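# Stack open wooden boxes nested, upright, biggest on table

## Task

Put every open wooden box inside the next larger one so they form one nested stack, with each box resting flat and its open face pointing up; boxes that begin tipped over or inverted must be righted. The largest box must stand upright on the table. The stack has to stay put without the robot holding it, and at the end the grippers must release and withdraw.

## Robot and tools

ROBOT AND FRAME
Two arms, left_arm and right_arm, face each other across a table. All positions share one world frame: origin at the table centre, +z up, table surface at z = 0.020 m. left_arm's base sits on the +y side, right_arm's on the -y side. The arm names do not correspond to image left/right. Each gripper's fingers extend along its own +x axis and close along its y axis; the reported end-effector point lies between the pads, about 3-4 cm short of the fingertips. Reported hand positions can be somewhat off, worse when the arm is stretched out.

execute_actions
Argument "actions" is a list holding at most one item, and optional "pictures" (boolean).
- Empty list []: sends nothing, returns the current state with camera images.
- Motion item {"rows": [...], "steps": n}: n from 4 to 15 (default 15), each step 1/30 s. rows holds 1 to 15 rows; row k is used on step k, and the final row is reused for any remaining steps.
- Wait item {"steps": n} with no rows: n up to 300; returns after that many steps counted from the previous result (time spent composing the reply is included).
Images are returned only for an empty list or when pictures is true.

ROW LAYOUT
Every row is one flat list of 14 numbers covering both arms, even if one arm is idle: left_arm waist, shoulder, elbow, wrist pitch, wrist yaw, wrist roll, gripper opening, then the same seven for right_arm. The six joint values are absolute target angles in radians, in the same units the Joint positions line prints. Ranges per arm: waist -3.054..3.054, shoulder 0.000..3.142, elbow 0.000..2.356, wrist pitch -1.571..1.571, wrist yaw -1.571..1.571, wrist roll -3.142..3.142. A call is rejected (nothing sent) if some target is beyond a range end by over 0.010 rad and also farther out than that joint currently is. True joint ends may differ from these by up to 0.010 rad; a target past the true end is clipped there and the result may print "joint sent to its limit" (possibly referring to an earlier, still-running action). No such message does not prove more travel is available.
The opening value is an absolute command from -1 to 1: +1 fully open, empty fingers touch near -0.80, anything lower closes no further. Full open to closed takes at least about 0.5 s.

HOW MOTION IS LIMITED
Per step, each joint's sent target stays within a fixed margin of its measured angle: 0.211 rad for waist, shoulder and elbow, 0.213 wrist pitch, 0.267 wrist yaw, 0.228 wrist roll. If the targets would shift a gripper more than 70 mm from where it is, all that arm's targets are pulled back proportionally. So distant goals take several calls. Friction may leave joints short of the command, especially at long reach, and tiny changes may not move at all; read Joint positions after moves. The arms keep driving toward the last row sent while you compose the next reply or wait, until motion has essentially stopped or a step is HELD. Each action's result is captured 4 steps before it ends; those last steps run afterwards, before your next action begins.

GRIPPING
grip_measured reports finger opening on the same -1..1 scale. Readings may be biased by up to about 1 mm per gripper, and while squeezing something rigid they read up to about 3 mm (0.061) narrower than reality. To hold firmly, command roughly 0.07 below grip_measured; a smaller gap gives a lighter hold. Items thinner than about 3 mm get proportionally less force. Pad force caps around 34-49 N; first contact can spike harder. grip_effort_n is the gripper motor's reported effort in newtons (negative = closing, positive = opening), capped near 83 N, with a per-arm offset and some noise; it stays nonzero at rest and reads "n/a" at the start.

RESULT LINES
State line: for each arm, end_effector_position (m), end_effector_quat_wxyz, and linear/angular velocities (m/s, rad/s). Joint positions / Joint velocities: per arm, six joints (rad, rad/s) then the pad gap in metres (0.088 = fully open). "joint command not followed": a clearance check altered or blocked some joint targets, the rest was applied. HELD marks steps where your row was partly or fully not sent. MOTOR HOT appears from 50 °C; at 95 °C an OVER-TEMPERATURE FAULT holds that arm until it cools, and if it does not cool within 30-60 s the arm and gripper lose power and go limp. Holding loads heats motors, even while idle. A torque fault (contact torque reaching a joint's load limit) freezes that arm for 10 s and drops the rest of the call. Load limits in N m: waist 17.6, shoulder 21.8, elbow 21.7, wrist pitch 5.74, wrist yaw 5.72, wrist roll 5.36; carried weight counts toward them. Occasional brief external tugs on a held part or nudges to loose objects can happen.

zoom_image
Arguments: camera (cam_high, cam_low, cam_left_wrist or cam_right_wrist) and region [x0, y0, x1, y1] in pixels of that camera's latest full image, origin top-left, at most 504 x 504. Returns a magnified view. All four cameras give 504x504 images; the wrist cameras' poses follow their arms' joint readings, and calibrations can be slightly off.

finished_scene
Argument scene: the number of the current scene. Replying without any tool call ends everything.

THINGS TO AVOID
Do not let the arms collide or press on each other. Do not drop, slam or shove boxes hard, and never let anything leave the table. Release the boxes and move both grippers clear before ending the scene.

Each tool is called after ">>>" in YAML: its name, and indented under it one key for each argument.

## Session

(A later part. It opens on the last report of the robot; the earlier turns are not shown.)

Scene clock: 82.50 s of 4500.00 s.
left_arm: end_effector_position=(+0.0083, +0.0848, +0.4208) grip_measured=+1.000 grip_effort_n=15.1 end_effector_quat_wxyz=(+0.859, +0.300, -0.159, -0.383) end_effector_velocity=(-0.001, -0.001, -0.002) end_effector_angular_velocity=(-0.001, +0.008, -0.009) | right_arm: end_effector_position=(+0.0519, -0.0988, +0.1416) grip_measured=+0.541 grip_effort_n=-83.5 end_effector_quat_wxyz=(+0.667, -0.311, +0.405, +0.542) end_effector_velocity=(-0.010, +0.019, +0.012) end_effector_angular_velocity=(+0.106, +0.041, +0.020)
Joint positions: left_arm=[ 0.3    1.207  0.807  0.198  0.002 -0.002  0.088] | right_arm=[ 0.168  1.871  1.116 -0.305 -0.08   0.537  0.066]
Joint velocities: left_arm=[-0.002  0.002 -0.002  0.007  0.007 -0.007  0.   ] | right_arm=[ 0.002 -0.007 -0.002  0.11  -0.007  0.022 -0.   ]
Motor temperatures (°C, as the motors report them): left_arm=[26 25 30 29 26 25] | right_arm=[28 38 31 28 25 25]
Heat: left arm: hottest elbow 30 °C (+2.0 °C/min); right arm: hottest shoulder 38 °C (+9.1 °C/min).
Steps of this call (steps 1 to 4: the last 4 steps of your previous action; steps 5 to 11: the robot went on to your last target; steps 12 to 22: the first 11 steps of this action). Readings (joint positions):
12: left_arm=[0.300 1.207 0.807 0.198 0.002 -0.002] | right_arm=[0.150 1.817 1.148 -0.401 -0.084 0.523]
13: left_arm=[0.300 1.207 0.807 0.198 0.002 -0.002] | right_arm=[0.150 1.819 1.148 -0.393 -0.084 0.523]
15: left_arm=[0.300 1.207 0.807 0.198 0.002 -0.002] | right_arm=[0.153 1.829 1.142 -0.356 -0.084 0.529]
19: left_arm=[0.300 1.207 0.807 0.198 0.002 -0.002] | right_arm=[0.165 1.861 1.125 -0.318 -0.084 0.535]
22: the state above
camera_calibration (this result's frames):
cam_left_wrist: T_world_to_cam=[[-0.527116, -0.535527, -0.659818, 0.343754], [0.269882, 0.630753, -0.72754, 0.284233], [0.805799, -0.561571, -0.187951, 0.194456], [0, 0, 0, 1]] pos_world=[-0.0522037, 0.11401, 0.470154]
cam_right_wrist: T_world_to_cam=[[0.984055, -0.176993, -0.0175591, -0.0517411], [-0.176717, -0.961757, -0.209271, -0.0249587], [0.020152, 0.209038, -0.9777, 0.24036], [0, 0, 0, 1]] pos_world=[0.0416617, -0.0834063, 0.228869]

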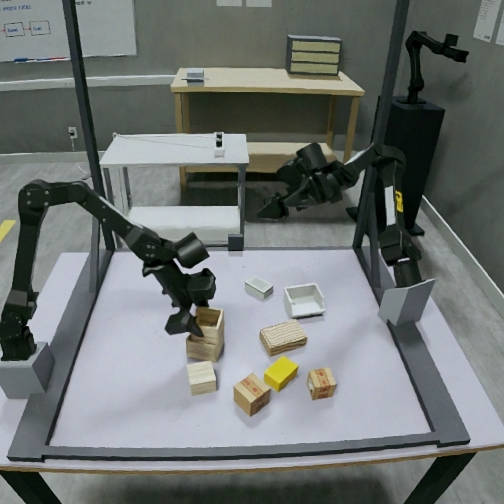

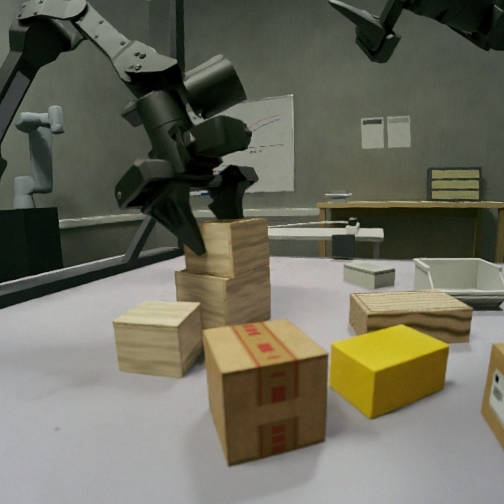

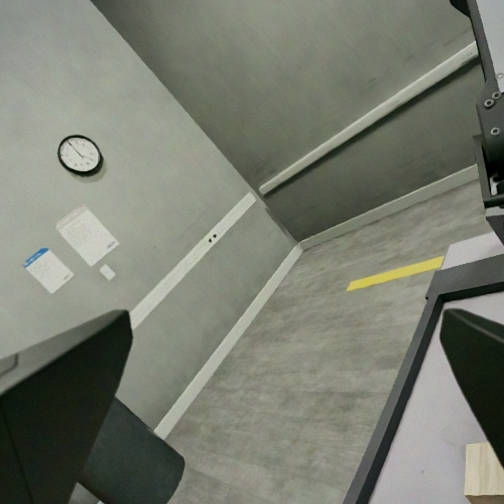

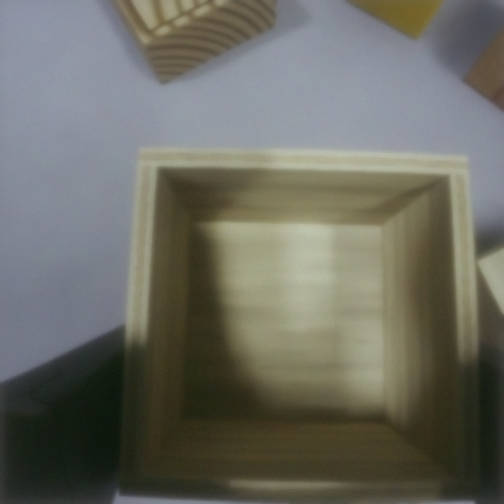

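>>> execute_actions:
  actions:
    - {"rows":[[0.3,1.2,0.8,0.2,0,0,1,0.168,1.835,1.11,-0.315,-0.08,0.54,0.42],[0.3,1.2,0.8,0.2,0,0,1,0.168,1.835,1.11,-0.315,-0.08,0.54,0.42],[0.3,1.2,0.8,0.2,0,0,1,0.168,1.835,1.11,-0.315,-0.08,0.54,0.42],[0.3,1.2,0.8,0.2,0,0,1,0.168,1.835,1.085,-0.315,-0.08,0.54,0.42]],"steps":15}
  pictures: true

>>> zoom_image:
  camera: "cam_low"
  region: [150,200,300,350]

Scene clock: 83.40 s of 4500.00 s.
left_arm: end_effector_position=(+0.0083, +0.0848, +0.4208) grip_measured=+1.000 grip_effort_n=15.1 end_effector_quat_wxyz=(+0.859, +0.300, -0.159, -0.383) end_effector_velocity=(-0.001, -0.000, +0.001) end_effector_angular_velocity=(-0.011, -0.001, -0.001) | right_arm: end_effector_position=(+0.0519, -0.1041, +0.1448) grip_measured=+0.541 grip_effort_n=-83.5 end_effector_quat_wxyz=(+0.667, -0.311, +0.406, +0.542) end_effector_velocity=(+0.006, -0.016, -0.014) end_effector_angular_velocity=(-0.065, -0.005, +0.008)
Joint positions: left_arm=[ 0.3    1.207  0.807  0.198  0.002 -0.002  0.088] | right_arm=[ 0.168  1.847  1.099 -0.313 -0.08   0.538  0.066]
Joint velocities: left_arm=[-0.002 -0.002 -0.002  0.007 -0.007 -0.007  0.   ] | right_arm=[-0.002  0.002 -0.037 -0.022 -0.022 -0.022  0.   ]
Motor temperatures (°C, as the motors report them): left_arm=[26 25 30 29 26 25] | right_arm=[28 38 31 28 25 25]
Heat: left arm: hottest elbow 30 °C (+2.0 °C/min); right arm: hottest shoulder 38 °C (+9.1 °C/min).
Steps of this call (steps 1 to 4: the last 4 steps of your previous action; steps 5 to 15: the robot went on to your last target; step 16: nothing new was sent; steps 17 to 27: the first 11 steps of this action). Readings (joint positions):
17: left_arm=[0.300 1.207 0.807 0.198 0.002 -0.002] | right_arm=[0.168 1.872 1.116 -0.298 -0.080 0.538]
18: left_arm=[0.300 1.207 0.807 0.198 0.002 -0.002] | right_arm=[0.168 1.870 1.116 -0.301 -0.080 0.538]
20: left_arm=[0.300 1.207 0.807 0.198 0.002 -0.002] | right_arm=[0.168 1.863 1.114 -0.307 -0.080 0.538]
24: left_arm=[0.300 1.207 0.807 0.198 0.002 -0.002] | right_arm=[0.168 1.848 1.104 -0.311 -0.080 0.538]
27: the state above
camera_calibration (this result's frames):
cam_left_wrist: T_world_to_cam=[[-0.527116, -0.535527, -0.659818, 0.343754], [0.269882, 0.630753, -0.72754, 0.284233], [0.805799, -0.561571, -0.187951, 0.194456], [0, 0, 0, 1]] pos_world=[-0.0522037, 0.11401, 0.470154]
cam_right_wrist: T_world_to_cam=[[0.983896, -0.177856, -0.0177972, -0.0526876], [-0.177625, -0.961757, -0.208503, -0.0294397], [0.0199669, 0.208307, -0.97786, 0.244549], [0, 0, 0, 1]] pos_world=[0.041727, -0.088626, 0.232059]

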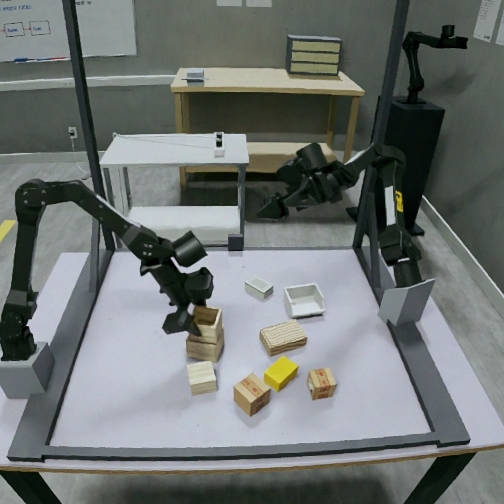

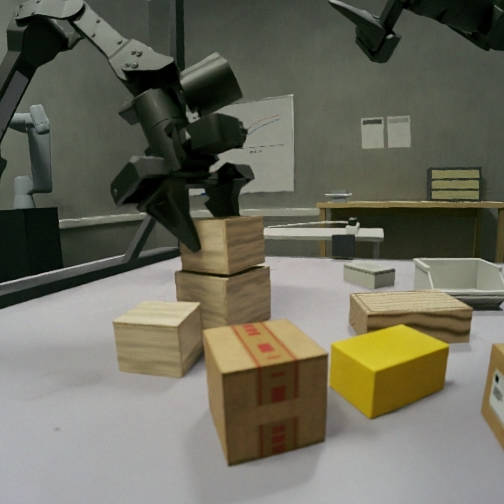

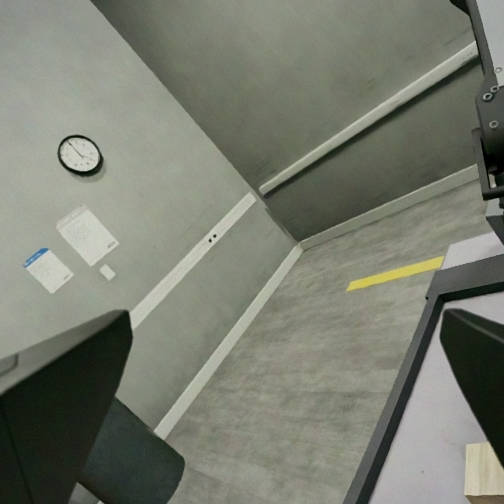

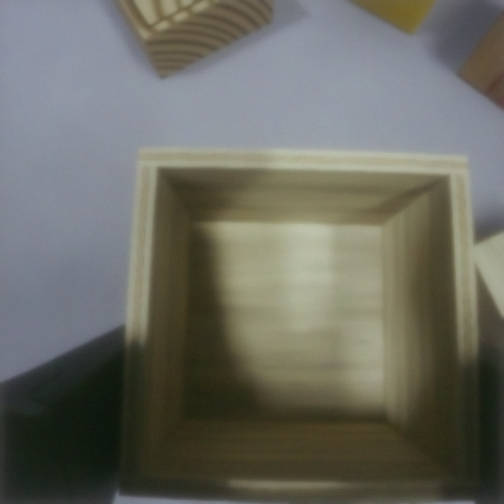

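Region (150, 200, 300, 350) of cam_low's 504x504 image, scaled by 3.360, with more detail than that image has.

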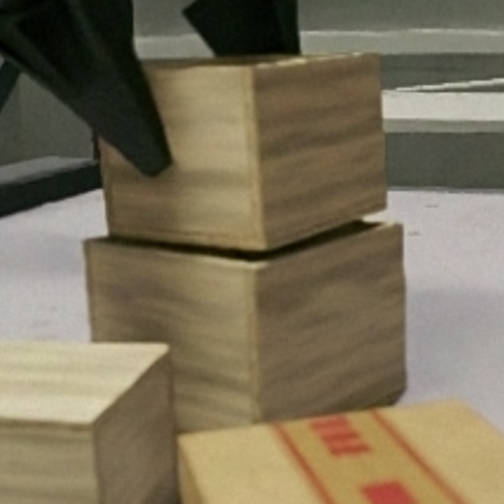

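>>> execute_actions:
  actions:
    - {"rows":[[0.3,1.2,0.8,0.2,0,0,1,0.170,1.865,1.085,-0.30,-0.08,0.54,0.42],[0.3,1.2,0.8,0.2,0,0,1,0.170,1.865,1.085,-0.30,-0.08,0.54,0.42],[0.3,1.2,0.8,0.2,0,0,1,0.172,1.875,1.078,-0.285,-0.078,0.54,0.42],[0.3,1.2,0.8,0.2,0,0,1,0.172,1.875,1.078,-0.285,-0.078,0.54,0.42],[0.3,1.2,0.8,0.2,0,0,1,0.174,1.885,1.07,-0.27,-0.077,0.545,0.42],[0.3,1.2,0.8,0.2,0,0,1,0.174,1.885,1.07,-0.27,-0.077,0.545,0.42],[0.3,1.2,0.8,0.2,0,0,1,0.175,1.892,1.065,-0.257,-0.076,0.545,0.42]],"steps":15}
  pictures: true

>>> zoom_image:
  camera: "cam_low"
  region: [150,200,300,350]

Scene clock: 84.07 s of 4500.00 s.
left_arm: end_effector_position=(+0.0083, +0.0848, +0.4208) grip_measured=+1.000 grip_effort_n=15.1 end_effector_quat_wxyz=(+0.859, +0.300, -0.159, -0.383) end_effector_velocity=(+0.002, +0.001, -0.003) end_effector_angular_velocity=(-0.000, +0.010, +0.011) | right_arm: end_effector_position=(+0.0532, -0.0994, +0.1385) grip_measured=+0.541 grip_effort_n=-83.5 end_effector_quat_wxyz=(+0.670, -0.304, +0.400, +0.546) end_effector_velocity=(-0.002, +0.002, -0.002) end_effector_angular_velocity=(+0.012, -0.000, +0.001)
Joint positions: left_arm=[ 0.3    1.207  0.807  0.198  0.002 -0.002  0.088] | right_arm=[ 0.17   1.867  1.087 -0.261 -0.072  0.542  0.066]
Joint velocities: left_arm=[-0.002  0.002 -0.002 -0.007 -0.007 -0.007  0.   ] | right_arm=[ 0.007  0.007 -0.002  0.022  0.007  0.007 -0.   ]
Motor temperatures (°C, as the motors report them): left_arm=[26 25 30 29 26 25] | right_arm=[28 38 31 28 25 25]
Heat: left arm: hottest elbow 30 °C (+2.0 °C/min); right arm: hottest shoulder 38 °C (+9.1 °C/min).
Steps of this call (steps 1 to 4: the last 4 steps of your previous action; steps 5 to 9: the robot went on to your last target; steps 10 to 20: the first 11 steps of this action). Readings (joint positions):
10: left_arm=[0.300 1.207 0.807 0.198 0.002 -0.002] | right_arm=[0.168 1.846 1.097 -0.313 -0.080 0.538]
11: left_arm=[0.300 1.207 0.807 0.198 0.002 -0.002] | right_arm=[0.168 1.846 1.097 -0.312 -0.080 0.538]
13: left_arm=[0.300 1.207 0.807 0.198 0.002 -0.002] | right_arm=[0.168 1.849 1.095 -0.301 -0.080 0.538]
17: left_arm=[0.300 1.207 0.807 0.198 0.002 -0.002] | right_arm=[0.169 1.860 1.090 -0.274 -0.077 0.541]
20: the state above
camera_calibration (this result's frames):
cam_left_wrist: T_world_to_cam=[[-0.527116, -0.535527, -0.659818, 0.343754], [0.269882, 0.630753, -0.72754, 0.284233], [0.805799, -0.561571, -0.187951, 0.194456], [0, 0, 0, 1]] pos_world=[-0.0522037, 0.11401, 0.470154]
cam_right_wrist: T_world_to_cam=[[0.984062, -0.176591, -0.0209182, -0.0526965], [-0.176667, -0.957463, -0.228153, -0.0229344], [0.0202613, 0.228213, -0.9734, 0.238666], [0, 0, 0, 1]] pos_world=[0.0429692, -0.0857311, 0.225983]

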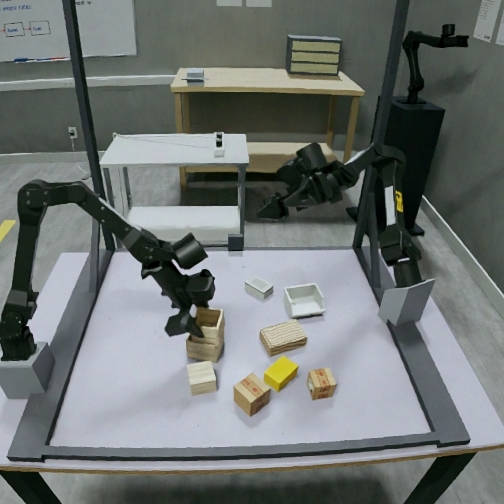

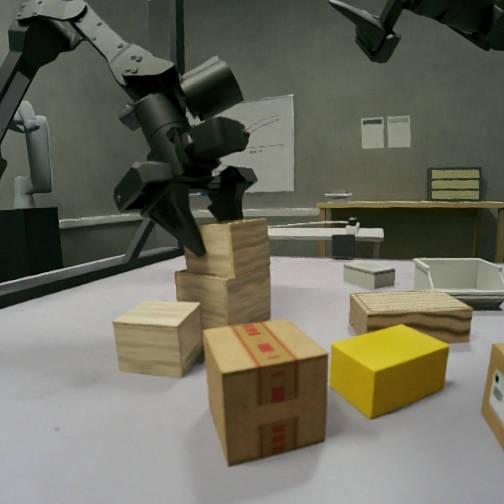

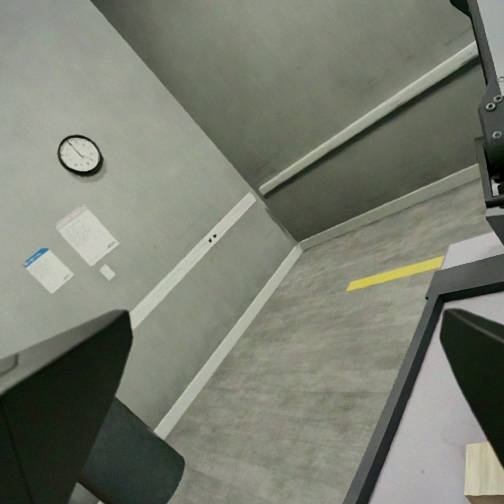

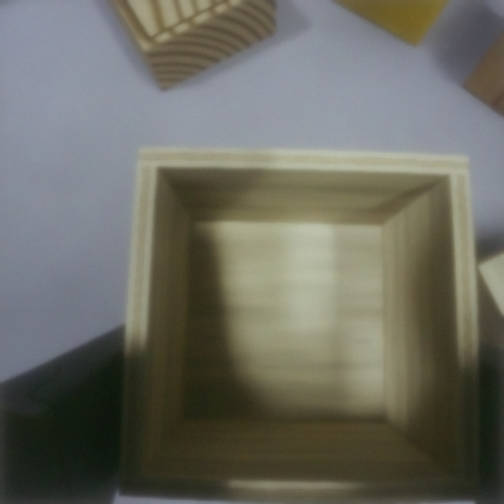

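Region (150, 200, 300, 350) of cam_low's 504x504 image, scaled by 3.360, with more detail than that image has.

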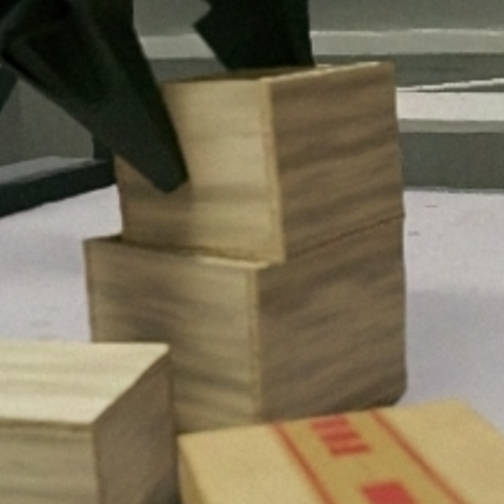

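>>> execute_actions:
  actions:
    - {"rows":[[0.3,1.2,0.8,0.2,0,0,1,0.168,1.835,1.09,-0.315,-0.08,0.54,0.42]],"steps":12}

>>> execute_actions:
  actions:
    - {"rows":[[0.3,1.2,0.8,0.2,0,0,1,0.172,1.895,1.07,-0.31,-0.078,0.54,0.42]],"steps":12}
  pictures: true

>>> zoom_image:
  camera: "cam_low"
  region: [150,200,300,350]

Scene clock: 84.57 s of 4500.00 s.
left_arm: end_effector_position=(+0.0083, +0.0848, +0.4208) grip_measured=+1.000 grip_effort_n=15.1 end_effector_quat_wxyz=(+0.859, +0.300, -0.159, -0.383) end_effector_velocity=(+0.000, +0.003, +0.001) end_effector_angular_velocity=(-0.013, -0.001, +0.016) | right_arm: end_effector_position=(+0.0541, -0.1072, +0.1406) grip_measured=+0.541 grip_effort_n=-83.5 end_effector_quat_wxyz=(+0.669, -0.313, +0.407, +0.537) end_effector_velocity=(-0.002, -0.004, +0.009) end_effector_angular_velocity=(-0.009, +0.008, +0.021)
Joint positions: left_arm=[ 0.3    1.207  0.807  0.198  0.002 -0.002  0.088] | right_arm=[ 0.17   1.849  1.085 -0.306 -0.075  0.542  0.066]
Joint velocities: left_arm=[-0.002 -0.007 -0.002 -0.007 -0.022 -0.007  0.   ] | right_arm=[-0.007 -0.032  0.002 -0.037 -0.022 -0.022  0.   ]
Motor temperatures (°C, as the motors report them): left_arm=[26 25 30 29 26 25] | right_arm=[28 37 31 28 25 25]
Heat: left arm: hottest elbow 30 °C (+2.0 °C/min); right arm: hottest shoulder 37 °C (+8.1 °C/min).
Steps of this call (steps 1 to 4: the last 4 steps of your previous action; steps 5 to 7: the robot went on to your last target; steps 8 to 15: the first 8 steps of this action). Readings (joint positions):
8: left_arm=[0.300 1.207 0.807 0.198 0.002 -0.002] | right_arm=[0.170 1.867 1.085 -0.258 -0.072 0.542]
9: left_arm=[0.300 1.207 0.807 0.198 0.002 -0.002] | right_arm=[0.170 1.863 1.085 -0.269 -0.072 0.542]
11: left_arm=[0.300 1.207 0.807 0.198 0.002 -0.002] | right_arm=[0.170 1.854 1.085 -0.293 -0.072 0.542]
15: the state above

Scene clock: 84.97 s of 4500.00 s.
left_arm: end_effector_position=(+0.0083, +0.0848, +0.4208) grip_measured=+1.000 grip_effort_n=15.1 end_effector_quat_wxyz=(+0.859, +0.300, -0.159, -0.383) end_effector_velocity=(+0.001, +0.001, -0.001) end_effector_angular_velocity=(-0.012, +0.018, +0.008) | right_arm: end_effector_position=(+0.0559, -0.1068, +0.1372) grip_measured=+0.541 grip_effort_n=-83.5 end_effector_quat_wxyz=(+0.669, -0.315, +0.408, +0.535) end_effector_velocity=(-0.001, -0.001, -0.005) end_effector_angular_velocity=(-0.017, +0.000, +0.037)
Joint positions: left_arm=[ 0.3    1.207  0.807  0.198  0.002 -0.002  0.088] | right_arm=[ 0.168  1.86   1.085 -0.302 -0.074  0.54   0.066]
Joint velocities: left_arm=[-0.002 -0.002 -0.002 -0.007 -0.007 -0.022  0.   ] | right_arm=[-0.002  0.012 -0.002  0.007 -0.022 -0.037  0.   ]
Motor temperatures (°C, as the motors report them): left_arm=[26 25 30 29 26 25] | right_arm=[28 37 31 28 25 25]
Heat: left arm: hottest elbow 30 °C (+2.0 °C/min); right arm: hottest shoulder 37 °C (+8.0 °C/min).
Steps of this call (steps 1 to 4: the last 4 steps of your previous action; steps 5 to 12: the first 8 steps of this action). Readings (joint positions):
5: left_arm=[0.300 1.207 0.807 0.198 0.002 -0.002] | right_arm=[0.170 1.849 1.085 -0.311 -0.075 0.542]
6: left_arm=[0.300 1.207 0.807 0.198 0.002 -0.002] | right_arm=[0.170 1.852 1.085 -0.311 -0.075 0.542]
8: left_arm=[0.300 1.207 0.807 0.198 0.002 -0.002] | right_arm=[0.169 1.856 1.085 -0.306 -0.075 0.541]
12: the state above
camera_calibration (this result's frames):
cam_left_wrist: T_world_to_cam=[[-0.527116, -0.535527, -0.659818, 0.343754], [0.269882, 0.630753, -0.72754, 0.284233], [0.805799, -0.561571, -0.187951, 0.194456], [0, 0, 0, 1]] pos_world=[-0.0522037, 0.11401, 0.470154]
cam_right_wrist: T_world_to_cam=[[0.982365, -0.186814, -0.00776271, -0.0595018], [-0.184628, -0.962642, -0.198073, -0.0340118], [0.0295301, 0.196013, -0.980157, 0.236084], [0, 0, 0, 1]] pos_world=[0.0452013, -0.0901324, 0.224201]

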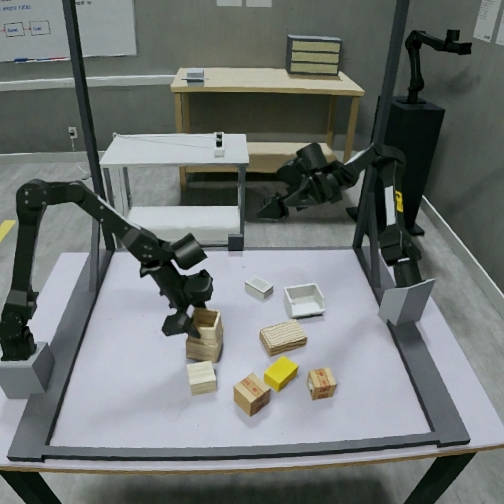

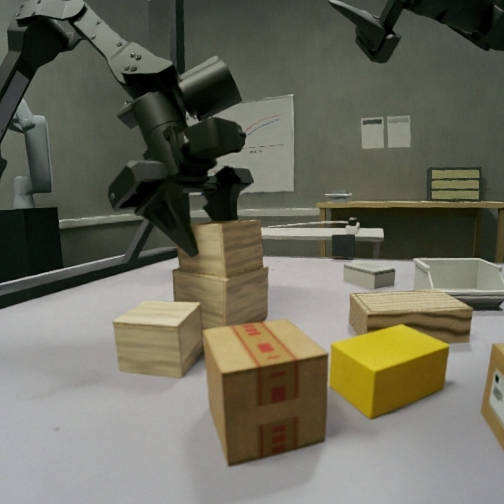

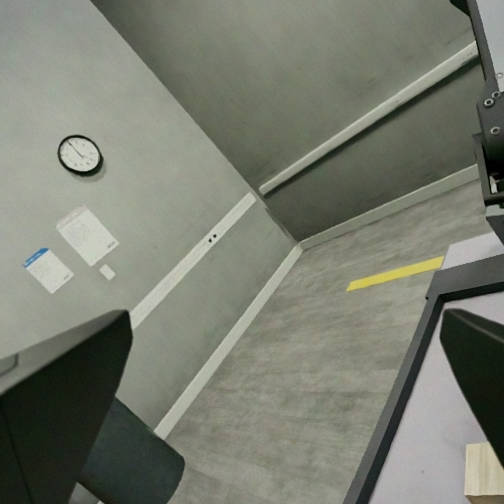

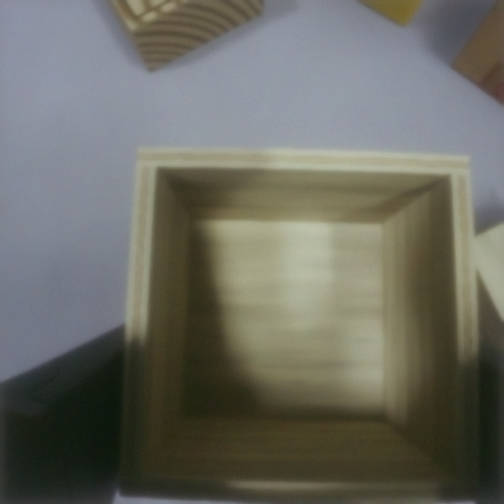

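Region (150, 200, 300, 350) of cam_low's 504x504 image, scaled by 3.360, with more detail than that image has.

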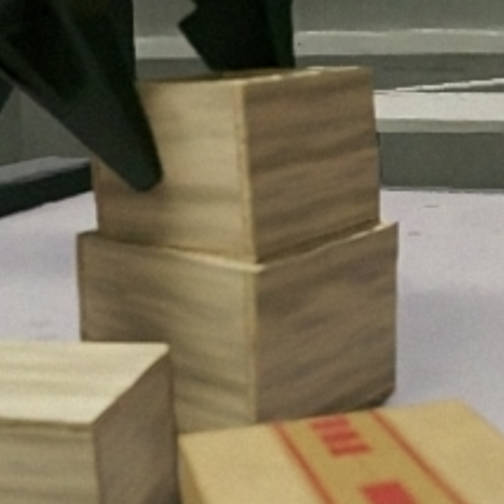

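>>> execute_actions:
  actions:
    - {"rows":[[0.3,1.2,0.8,0.2,0,0,1,0.168,1.835,1.085,-0.305,-0.075,0.54,0.42],[0.3,1.2,0.8,0.2,0,0,1,0.168,1.835,1.085,-0.305,-0.075,0.54,0.42],[0.3,1.2,0.8,0.2,0,0,1,0.168,1.835,1.085,-0.305,-0.075,0.54,0.42],[0.3,1.2,0.8,0.2,0,0,1,0.168,1.835,1.085,-0.305,-0.075,0.54,0.42],[0.3,1.2,0.8,0.2,0,0,1,0.168,1.835,1.085,-0.305,-0.075,0.54,0.42],[0.3,1.2,0.8,0.2,0,0,1,0.186,1.845,1.085,-0.305,-0.07,0.55,0.42]],"steps":14}

>>> execute_actions:
  actions:
    - {"rows":[[0.3,1.2,0.8,0.2,0,0,1,0.186,1.895,1.075,-0.30,-0.07,0.55,0.42]],"steps":12}
  pictures: true

>>> zoom_image:
  camera: "cam_low"
  region: [150,200,300,350]

Scene clock: 85.53 s of 4500.00 s.
left_arm: end_effector_position=(+0.0083, +0.0848, +0.4208) grip_measured=+1.000 grip_effort_n=15.1 end_effector_quat_wxyz=(+0.859, +0.300, -0.159, -0.383) end_effector_velocity=(-0.000, -0.000, -0.006) end_effector_angular_velocity=(+0.010, +0.017, -0.004) | right_arm: end_effector_position=(+0.0523, -0.1070, +0.1398) grip_measured=+0.541 grip_effort_n=-83.5 end_effector_quat_wxyz=(+0.669, -0.313, +0.406, +0.538) end_effector_velocity=(-0.016, -0.005, -0.002) end_effector_angular_velocity=(-0.007, -0.003, +0.031)
Joint positions: left_arm=[ 0.3    1.207  0.807  0.198  0.002 -0.002  0.088] | right_arm=[ 0.176  1.851  1.086 -0.304 -0.071  0.544  0.066]
Joint velocities: left_arm=[-0.007 -0.002 -0.007 -0.007  0.007 -0.007  0.   ] | right_arm=[ 0.042 -0.012 -0.002 -0.007  0.007  0.007 -0.   ]
Motor temperatures (°C, as the motors report them): left_arm=[26 25 30 29 26 25] | right_arm=[28 37 31 28 25 25]
Heat: left arm: hottest elbow 30 °C (+2.0 °C/min); right arm: hottest shoulder 37 °C (+8.1 °C/min).
Steps of this call (steps 1 to 4: the last 4 steps of your previous action; steps 5 to 7: the robot went on to your last target; steps 8 to 17: the first 10 steps of this action). Readings (joint positions):
8: left_arm=[0.300 1.207 0.807 0.198 0.002 -0.002] | right_arm=[0.168 1.859 1.086 -0.300 -0.073 0.539]
9: left_arm=[0.300 1.207 0.807 0.198 0.002 -0.002] | right_arm=[0.168 1.856 1.086 -0.300 -0.073 0.539]
11: left_arm=[0.300 1.207 0.807 0.198 0.002 -0.002] | right_arm=[0.168 1.853 1.086 -0.304 -0.073 0.539]
15: left_arm=[0.300 1.207 0.807 0.198 0.002 -0.002] | right_arm=[0.172 1.852 1.086 -0.304 -0.073 0.543]
17: the state above

Scene clock: 85.93 s of 4500.00 s.
left_arm: end_effector_position=(+0.0083, +0.0848, +0.4208) grip_measured=+1.000 grip_effort_n=15.1 end_effector_quat_wxyz=(+0.859, +0.300, -0.159, -0.383) end_effector_velocity=(-0.003, -0.000, +0.003) end_effector_angular_velocity=(-0.011, -0.001, -0.001) | right_arm: end_effector_position=(+0.0528, -0.1055, +0.1369) grip_measured=+0.541 grip_effort_n=-83.5 end_effector_quat_wxyz=(+0.671, -0.313, +0.404, +0.537) end_effector_velocity=(+0.004, -0.001, -0.006) end_effector_angular_velocity=(-0.010, -0.019, +0.010)
Joint positions: left_arm=[ 0.3    1.207  0.807  0.198  0.002 -0.002  0.088] | right_arm=[ 0.178  1.861  1.086 -0.292 -0.064  0.547  0.066]
Joint velocities: left_arm=[-0.002 -0.007  0.007 -0.007 -0.007 -0.007  0.   ] | right_arm=[-0.002  0.012 -0.007  0.007  0.007 -0.022 -0.   ]
Motor temperatures (°C, as the motors report them): left_arm=[26 25 30 29 26 25] | right_arm=[28 37 31 28 25 25]
Heat: left arm: hottest elbow 30 °C (+2.0 °C/min); right arm: hottest shoulder 37 °C (+8.0 °C/min).
Steps of this call (steps 1 to 4: the last 4 steps of your previous action; steps 5 to 12: the first 8 steps of this action). Readings (joint positions):
5: left_arm=[0.300 1.207 0.807 0.198 0.002 -0.002] | right_arm=[0.178 1.851 1.086 -0.304 -0.070 0.546]
6: left_arm=[0.300 1.207 0.807 0.198 0.002 -0.002] | right_arm=[0.178 1.854 1.086 -0.302 -0.069 0.547]
8: left_arm=[0.300 1.207 0.807 0.198 0.002 -0.002] | right_arm=[0.178 1.858 1.086 -0.296 -0.066 0.547]
12: the state above
camera_calibration (this result's frames):
cam_left_wrist: T_world_to_cam=[[-0.527116, -0.535527, -0.659818, 0.343754], [0.269882, 0.630753, -0.72754, 0.284233], [0.805799, -0.561571, -0.187951, 0.194456], [0, 0, 0, 1]] pos_world=[-0.0522037, 0.11401, 0.470154]
cam_right_wrist: T_world_to_cam=[[0.982796, -0.184578, -0.00660646, -0.0561349], [-0.181924, -0.961249, -0.207133, -0.0322062], [0.0318818, 0.204771, -0.978291, 0.236104], [0, 0, 0, 1]] pos_world=[0.0417826, -0.0896667, 0.223936]

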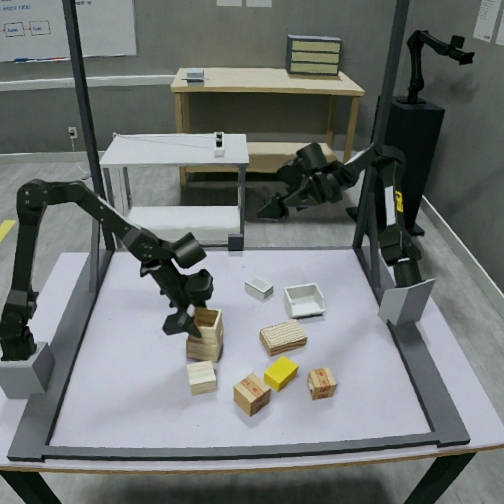

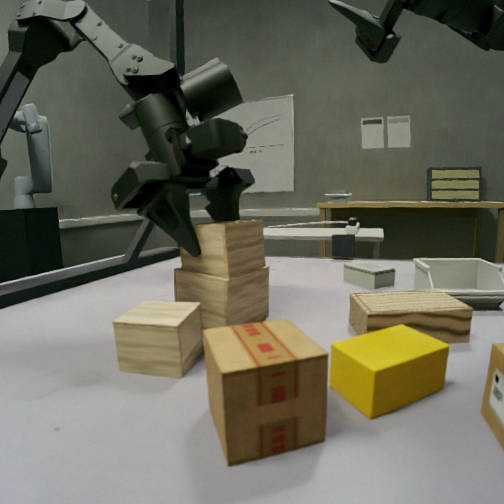

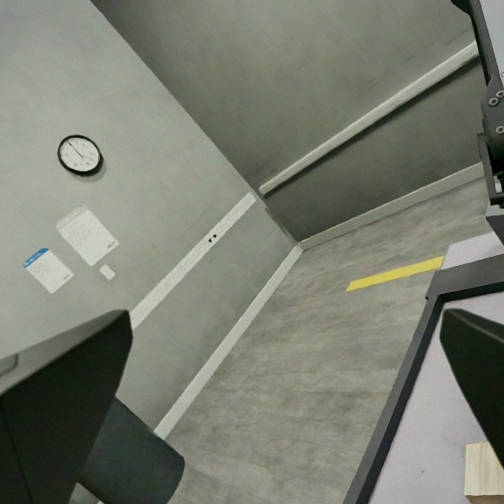

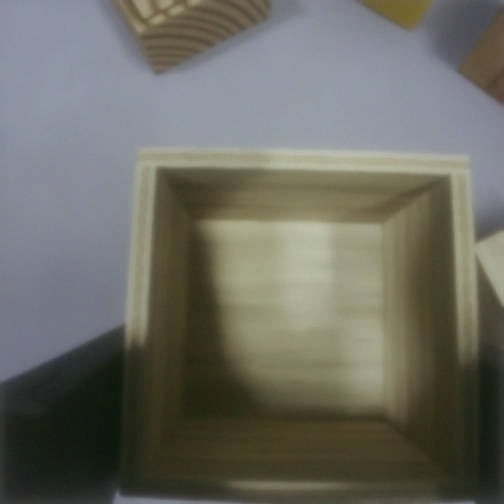

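Region (150, 200, 300, 350) of cam_low's 504x504 image, scaled by 3.360, with more detail than that image has.

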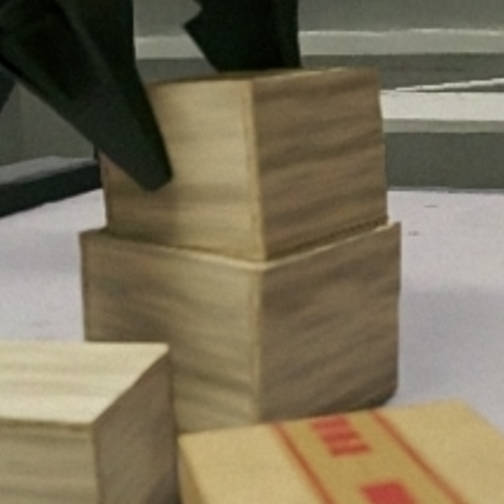

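>>> execute_actions:
  actions:
    - {"rows":[[0.3,1.2,0.8,0.2,0,0,1,0.178,1.82,1.09,-0.32,-0.07,0.547,0.42]],"steps":15}
  pictures: true

>>> zoom_image:
  camera: "cam_low"
  region: [150,200,300,350]

>>> zoom_image:
  camera: "cam_high"
  region: [160,290,250,380]

Scene clock: 86.53 s of 4500.00 s.
left_arm: end_effector_position=(+0.0083, +0.0848, +0.4208) grip_measured=+1.000 grip_effort_n=15.1 end_effector_quat_wxyz=(+0.859, +0.300, -0.159, -0.383) end_effector_velocity=(+0.001, +0.001, -0.001) end_effector_angular_velocity=(-0.012, +0.018, +0.008) | right_arm: end_effector_position=(+0.0504, -0.1080, +0.1458) grip_measured=+0.541 grip_effort_n=-83.5 end_effector_quat_wxyz=(+0.670, -0.311, +0.403, +0.539) end_effector_velocity=(-0.003, -0.003, +0.013) end_effector_angular_velocity=(+0.015, +0.013, -0.001)
Joint positions: left_arm=[ 0.3    1.207  0.807  0.198  0.002 -0.002  0.088] | right_arm=[ 0.178  1.833  1.088 -0.317 -0.065  0.547  0.066]
Joint velocities: left_arm=[-0.002 -0.002 -0.002 -0.007 -0.007 -0.022  0.   ] | right_arm=[-0.002 -0.042 -0.002 -0.022 -0.007  0.007 -0.   ]
Motor temperatures (°C, as the motors report them): left_arm=[26 25 30 29 26 25] | right_arm=[28 37 31 28 25 25]
Heat: left arm: hottest elbow 30 °C (+2.0 °C/min); right arm: hottest shoulder 37 °C (+8.1 °C/min).
Steps of this call (steps 1 to 4: the last 4 steps of your previous action; steps 5 to 7: the robot went on to your last target; steps 8 to 18: the first 11 steps of this action). Readings (joint positions):
8: left_arm=[0.300 1.207 0.807 0.198 0.002 -0.002] | right_arm=[0.178 1.859 1.087 -0.291 -0.064 0.547]
9: left_arm=[0.300 1.207 0.807 0.198 0.002 -0.002] | right_arm=[0.178 1.854 1.088 -0.299 -0.064 0.547]
11: left_arm=[0.300 1.207 0.807 0.198 0.002 -0.002] | right_arm=[0.178 1.847 1.088 -0.313 -0.065 0.547]
15: left_arm=[0.300 1.207 0.807 0.198 0.002 -0.002] | right_arm=[0.178 1.838 1.088 -0.316 -0.065 0.547]
18: the state above
camera_calibration (this result's frames):
cam_left_wrist: T_world_to_cam=[[-0.527116, -0.535527, -0.659818, 0.343754], [0.269882, 0.630753, -0.72754, 0.284233], [0.805799, -0.561571, -0.187951, 0.194456], [0, 0, 0, 1]] pos_world=[-0.0522037, 0.11401, 0.470154]
cam_right_wrist: T_world_to_cam=[[0.983145, -0.182584, -0.00941153, -0.053634], [-0.180413, -0.960547, -0.211663, -0.0325176], [0.029606, 0.209793, -0.977297, 0.245952], [0, 0, 0, 1]] pos_world=[0.0395817, -0.0926265, 0.232981]

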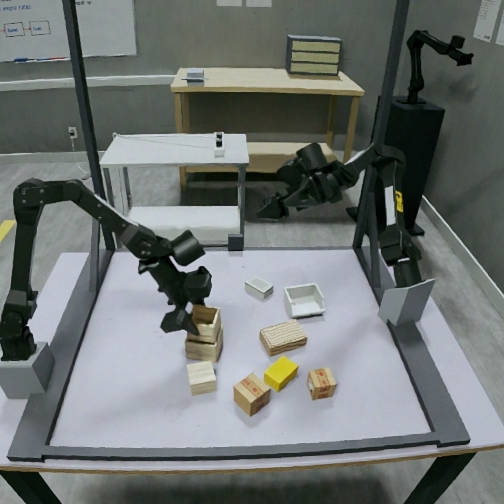

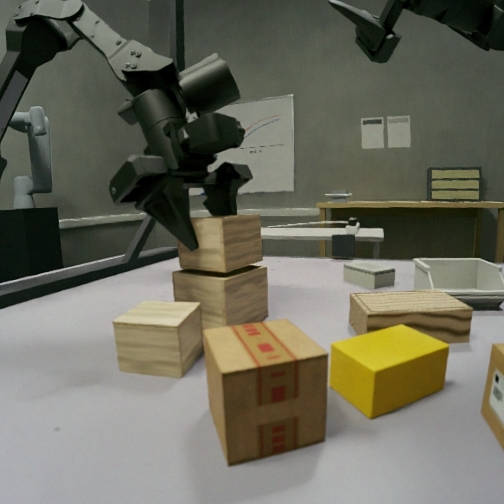

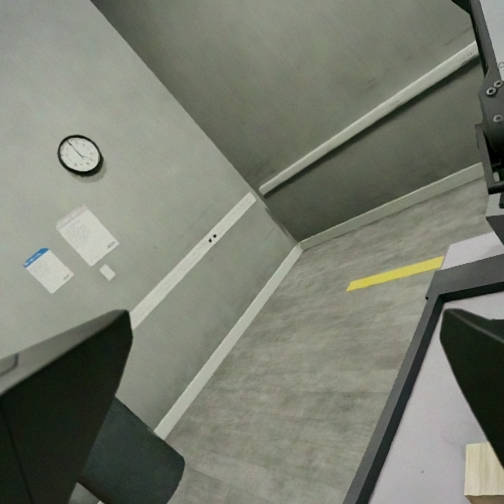

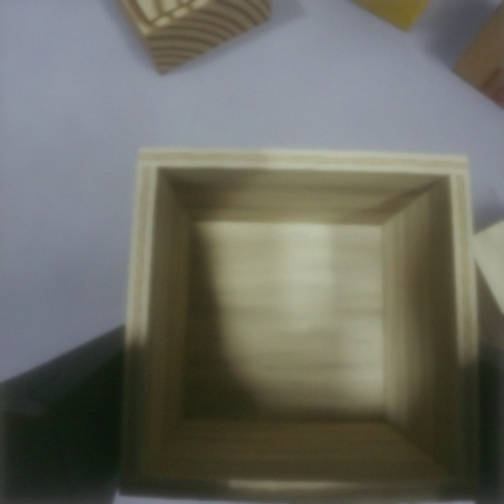

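Region (150, 200, 300, 350) of cam_low's 504x504 image, scaled by 3.360, with more detail than that image has.

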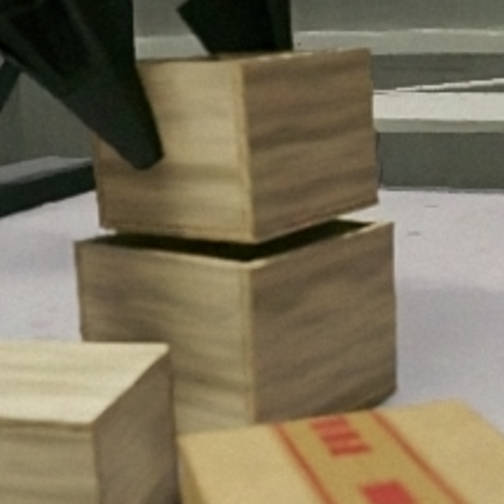

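Region (160, 290, 250, 380) of cam_high's 504x504 image, scaled by 5.600, with more detail than that image has.

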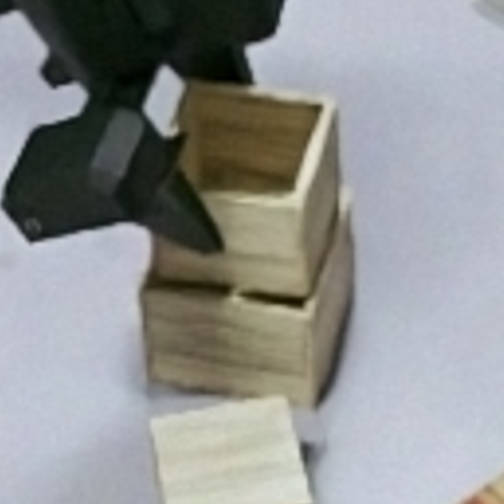

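>>> execute_actions:
  actions:
    - {"rows":[[0.3,1.2,0.8,0.2,0,0,1,0.198,1.83,1.088,-0.317,-0.06,0.555,0.42]],"steps":12}

>>> execute_actions:
  actions:
    - {"rows":[[0.3,1.2,0.8,0.2,0,0,1,0.198,1.90,1.075,-0.31,-0.06,0.555,0.42]],"steps":14}
  pictures: true

>>> zoom_image:
  camera: "cam_low"
  region: [150,200,300,350]

Scene clock: 87.37 s of 4500.00 s.
left_arm: end_effector_position=(+0.0083, +0.0848, +0.4208) grip_measured=+1.000 grip_effort_n=15.1 end_effector_quat_wxyz=(+0.859, +0.300, -0.159, -0.383) end_effector_velocity=(+0.001, +0.001, +0.002) end_effector_angular_velocity=(-0.031, +0.002, +0.006) | right_arm: end_effector_position=(+0.0440, -0.1099, +0.1444) grip_measured=+0.541 grip_effort_n=-83.5 end_effector_quat_wxyz=(+0.666, -0.314, +0.403, +0.543) end_effector_velocity=(-0.003, -0.003, -0.002) end_effector_angular_velocity=(-0.007, -0.005, +0.000)
Joint positions: left_arm=[ 0.3    1.207  0.807  0.198  0.002 -0.002  0.088] | right_arm=[ 0.195  1.831  1.088 -0.318 -0.065  0.552  0.066]
Joint velocities: left_arm=[-0.002  0.002 -0.007  0.022 -0.022 -0.022  0.   ] | right_arm=[ 0.012 -0.002 -0.002 -0.007  0.007  0.007 -0.   ]
Motor temperatures (°C, as the motors report them): left_arm=[26 25 30 29 26 25] | right_arm=[28 37 31 28 25 25]
Heat: left arm: hottest elbow 30 °C (+2.0 °C/min); right arm: hottest shoulder 37 °C (+8.1 °C/min).
Steps of this call (steps 1 to 4: the last 4 steps of your previous action; steps 5 to 15: the robot went on to your last target; steps 16 to 17: nothing new was sent; steps 18 to 25: the first 8 steps of this action). Readings (joint positions):
18: left_arm=[0.300 1.207 0.807 0.198 0.002 -0.002] | right_arm=[0.179 1.831 1.088 -0.318 -0.065 0.547]
19: left_arm=[0.300 1.207 0.807 0.198 0.002 -0.002] | right_arm=[0.180 1.831 1.088 -0.318 -0.065 0.548]
21: left_arm=[0.300 1.207 0.807 0.198 0.002 -0.002] | right_arm=[0.187 1.831 1.088 -0.318 -0.065 0.550]
25: the state above

Scene clock: 87.83 s of 4500.00 s.
left_arm: end_effector_position=(+0.0083, +0.0848, +0.4208) grip_measured=+1.000 grip_effort_n=15.1 end_effector_quat_wxyz=(+0.859, +0.300, -0.159, -0.383) end_effector_velocity=(+0.004, +0.003, -0.006) end_effector_angular_velocity=(+0.008, +0.017, +0.021) | right_arm: end_effector_position=(+0.0471, -0.1074, +0.1373) grip_measured=+0.542 grip_effort_n=-83.5 end_effector_quat_wxyz=(+0.668, -0.315, +0.406, +0.538) end_effector_velocity=(+0.003, +0.001, -0.002) end_effector_angular_velocity=(-0.011, +0.007, -0.014)
Joint positions: left_arm=[ 0.3    1.207  0.807  0.198  0.002 -0.002  0.088] | right_arm=[ 0.192  1.857  1.091 -0.304 -0.064  0.557  0.066]
Joint velocities: left_arm=[-0.002 -0.002 -0.007 -0.022 -0.007 -0.007  0.   ] | right_arm=[-0.007  0.012  0.007 -0.007 -0.007  0.007 -0.   ]
Motor temperatures (°C, as the motors report them): left_arm=[26 25 30 29 26 25] | right_arm=[28 37 31 28 25 25]
Heat: left arm: hottest elbow 30 °C (+2.0 °C/min); right arm: hottest shoulder 37 °C (+8.0 °C/min).
Steps of this call (steps 1 to 4: the last 4 steps of your previous action; steps 5 to 14: the first 10 steps of this action). Readings (joint positions):
5: left_arm=[0.300 1.207 0.807 0.198 0.002 -0.002] | right_arm=[0.195 1.835 1.088 -0.318 -0.065 0.552]
6: left_arm=[0.300 1.207 0.807 0.198 0.002 -0.002] | right_arm=[0.195 1.842 1.088 -0.313 -0.065 0.553]
8: left_arm=[0.300 1.207 0.807 0.198 0.002 -0.002] | right_arm=[0.193 1.852 1.089 -0.305 -0.064 0.557]
12: left_arm=[0.300 1.207 0.807 0.198 0.002 -0.002] | right_arm=[0.192 1.856 1.090 -0.304 -0.064 0.557]
14: the state above
camera_calibration (this result's frames):
cam_left_wrist: T_world_to_cam=[[-0.527116, -0.535527, -0.659818, 0.343754], [0.269882, 0.630753, -0.72754, 0.284233], [0.805799, -0.561571, -0.187951, 0.194456], [0, 0, 0, 1]] pos_world=[-0.0522037, 0.11401, 0.470154]
cam_right_wrist: T_world_to_cam=[[0.983378, -0.181323, -0.00950959, -0.0501696], [-0.179497, -0.962908, -0.201465, -0.0359893], [0.0273734, 0.199823, -0.97945, 0.2369], [0, 0, 0, 1]] pos_world=[0.0363909, -0.0910893, 0.224303]

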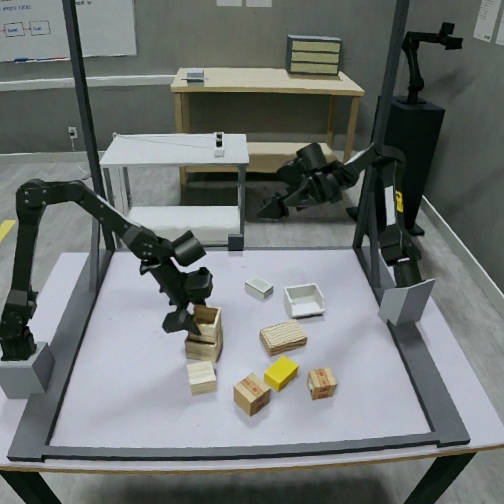

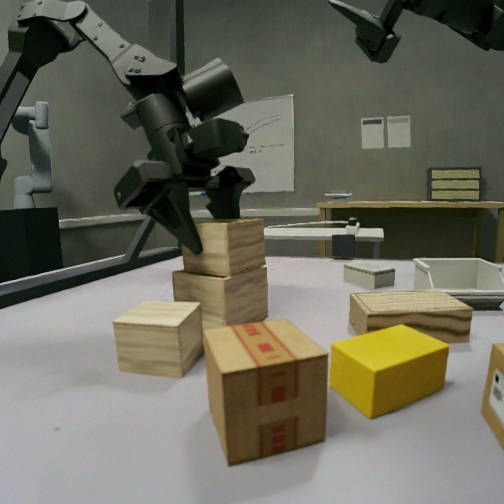

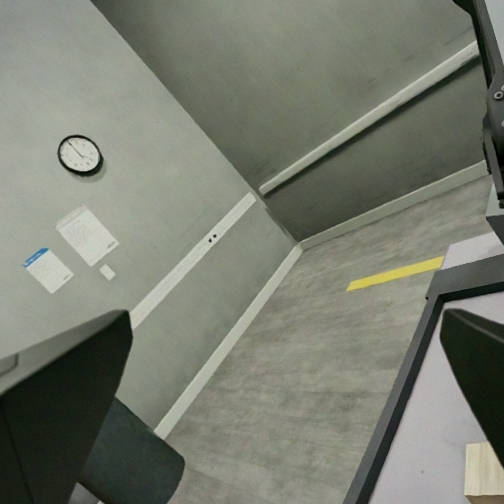

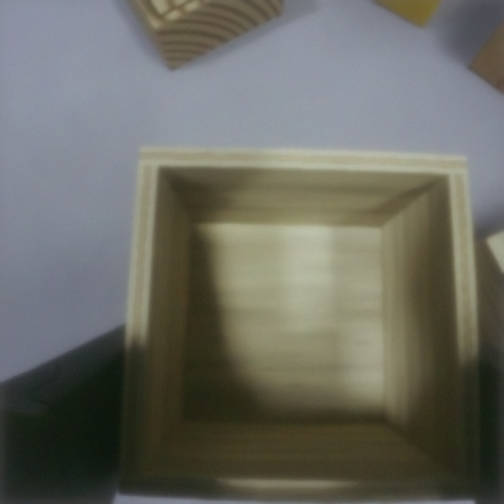

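Region (150, 200, 300, 350) of cam_low's 504x504 image, scaled by 3.360, with more detail than that image has.

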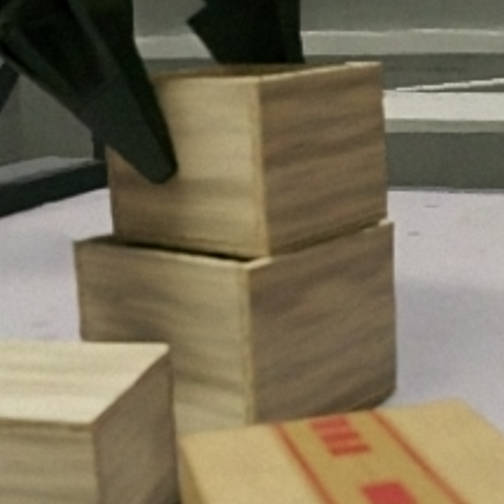

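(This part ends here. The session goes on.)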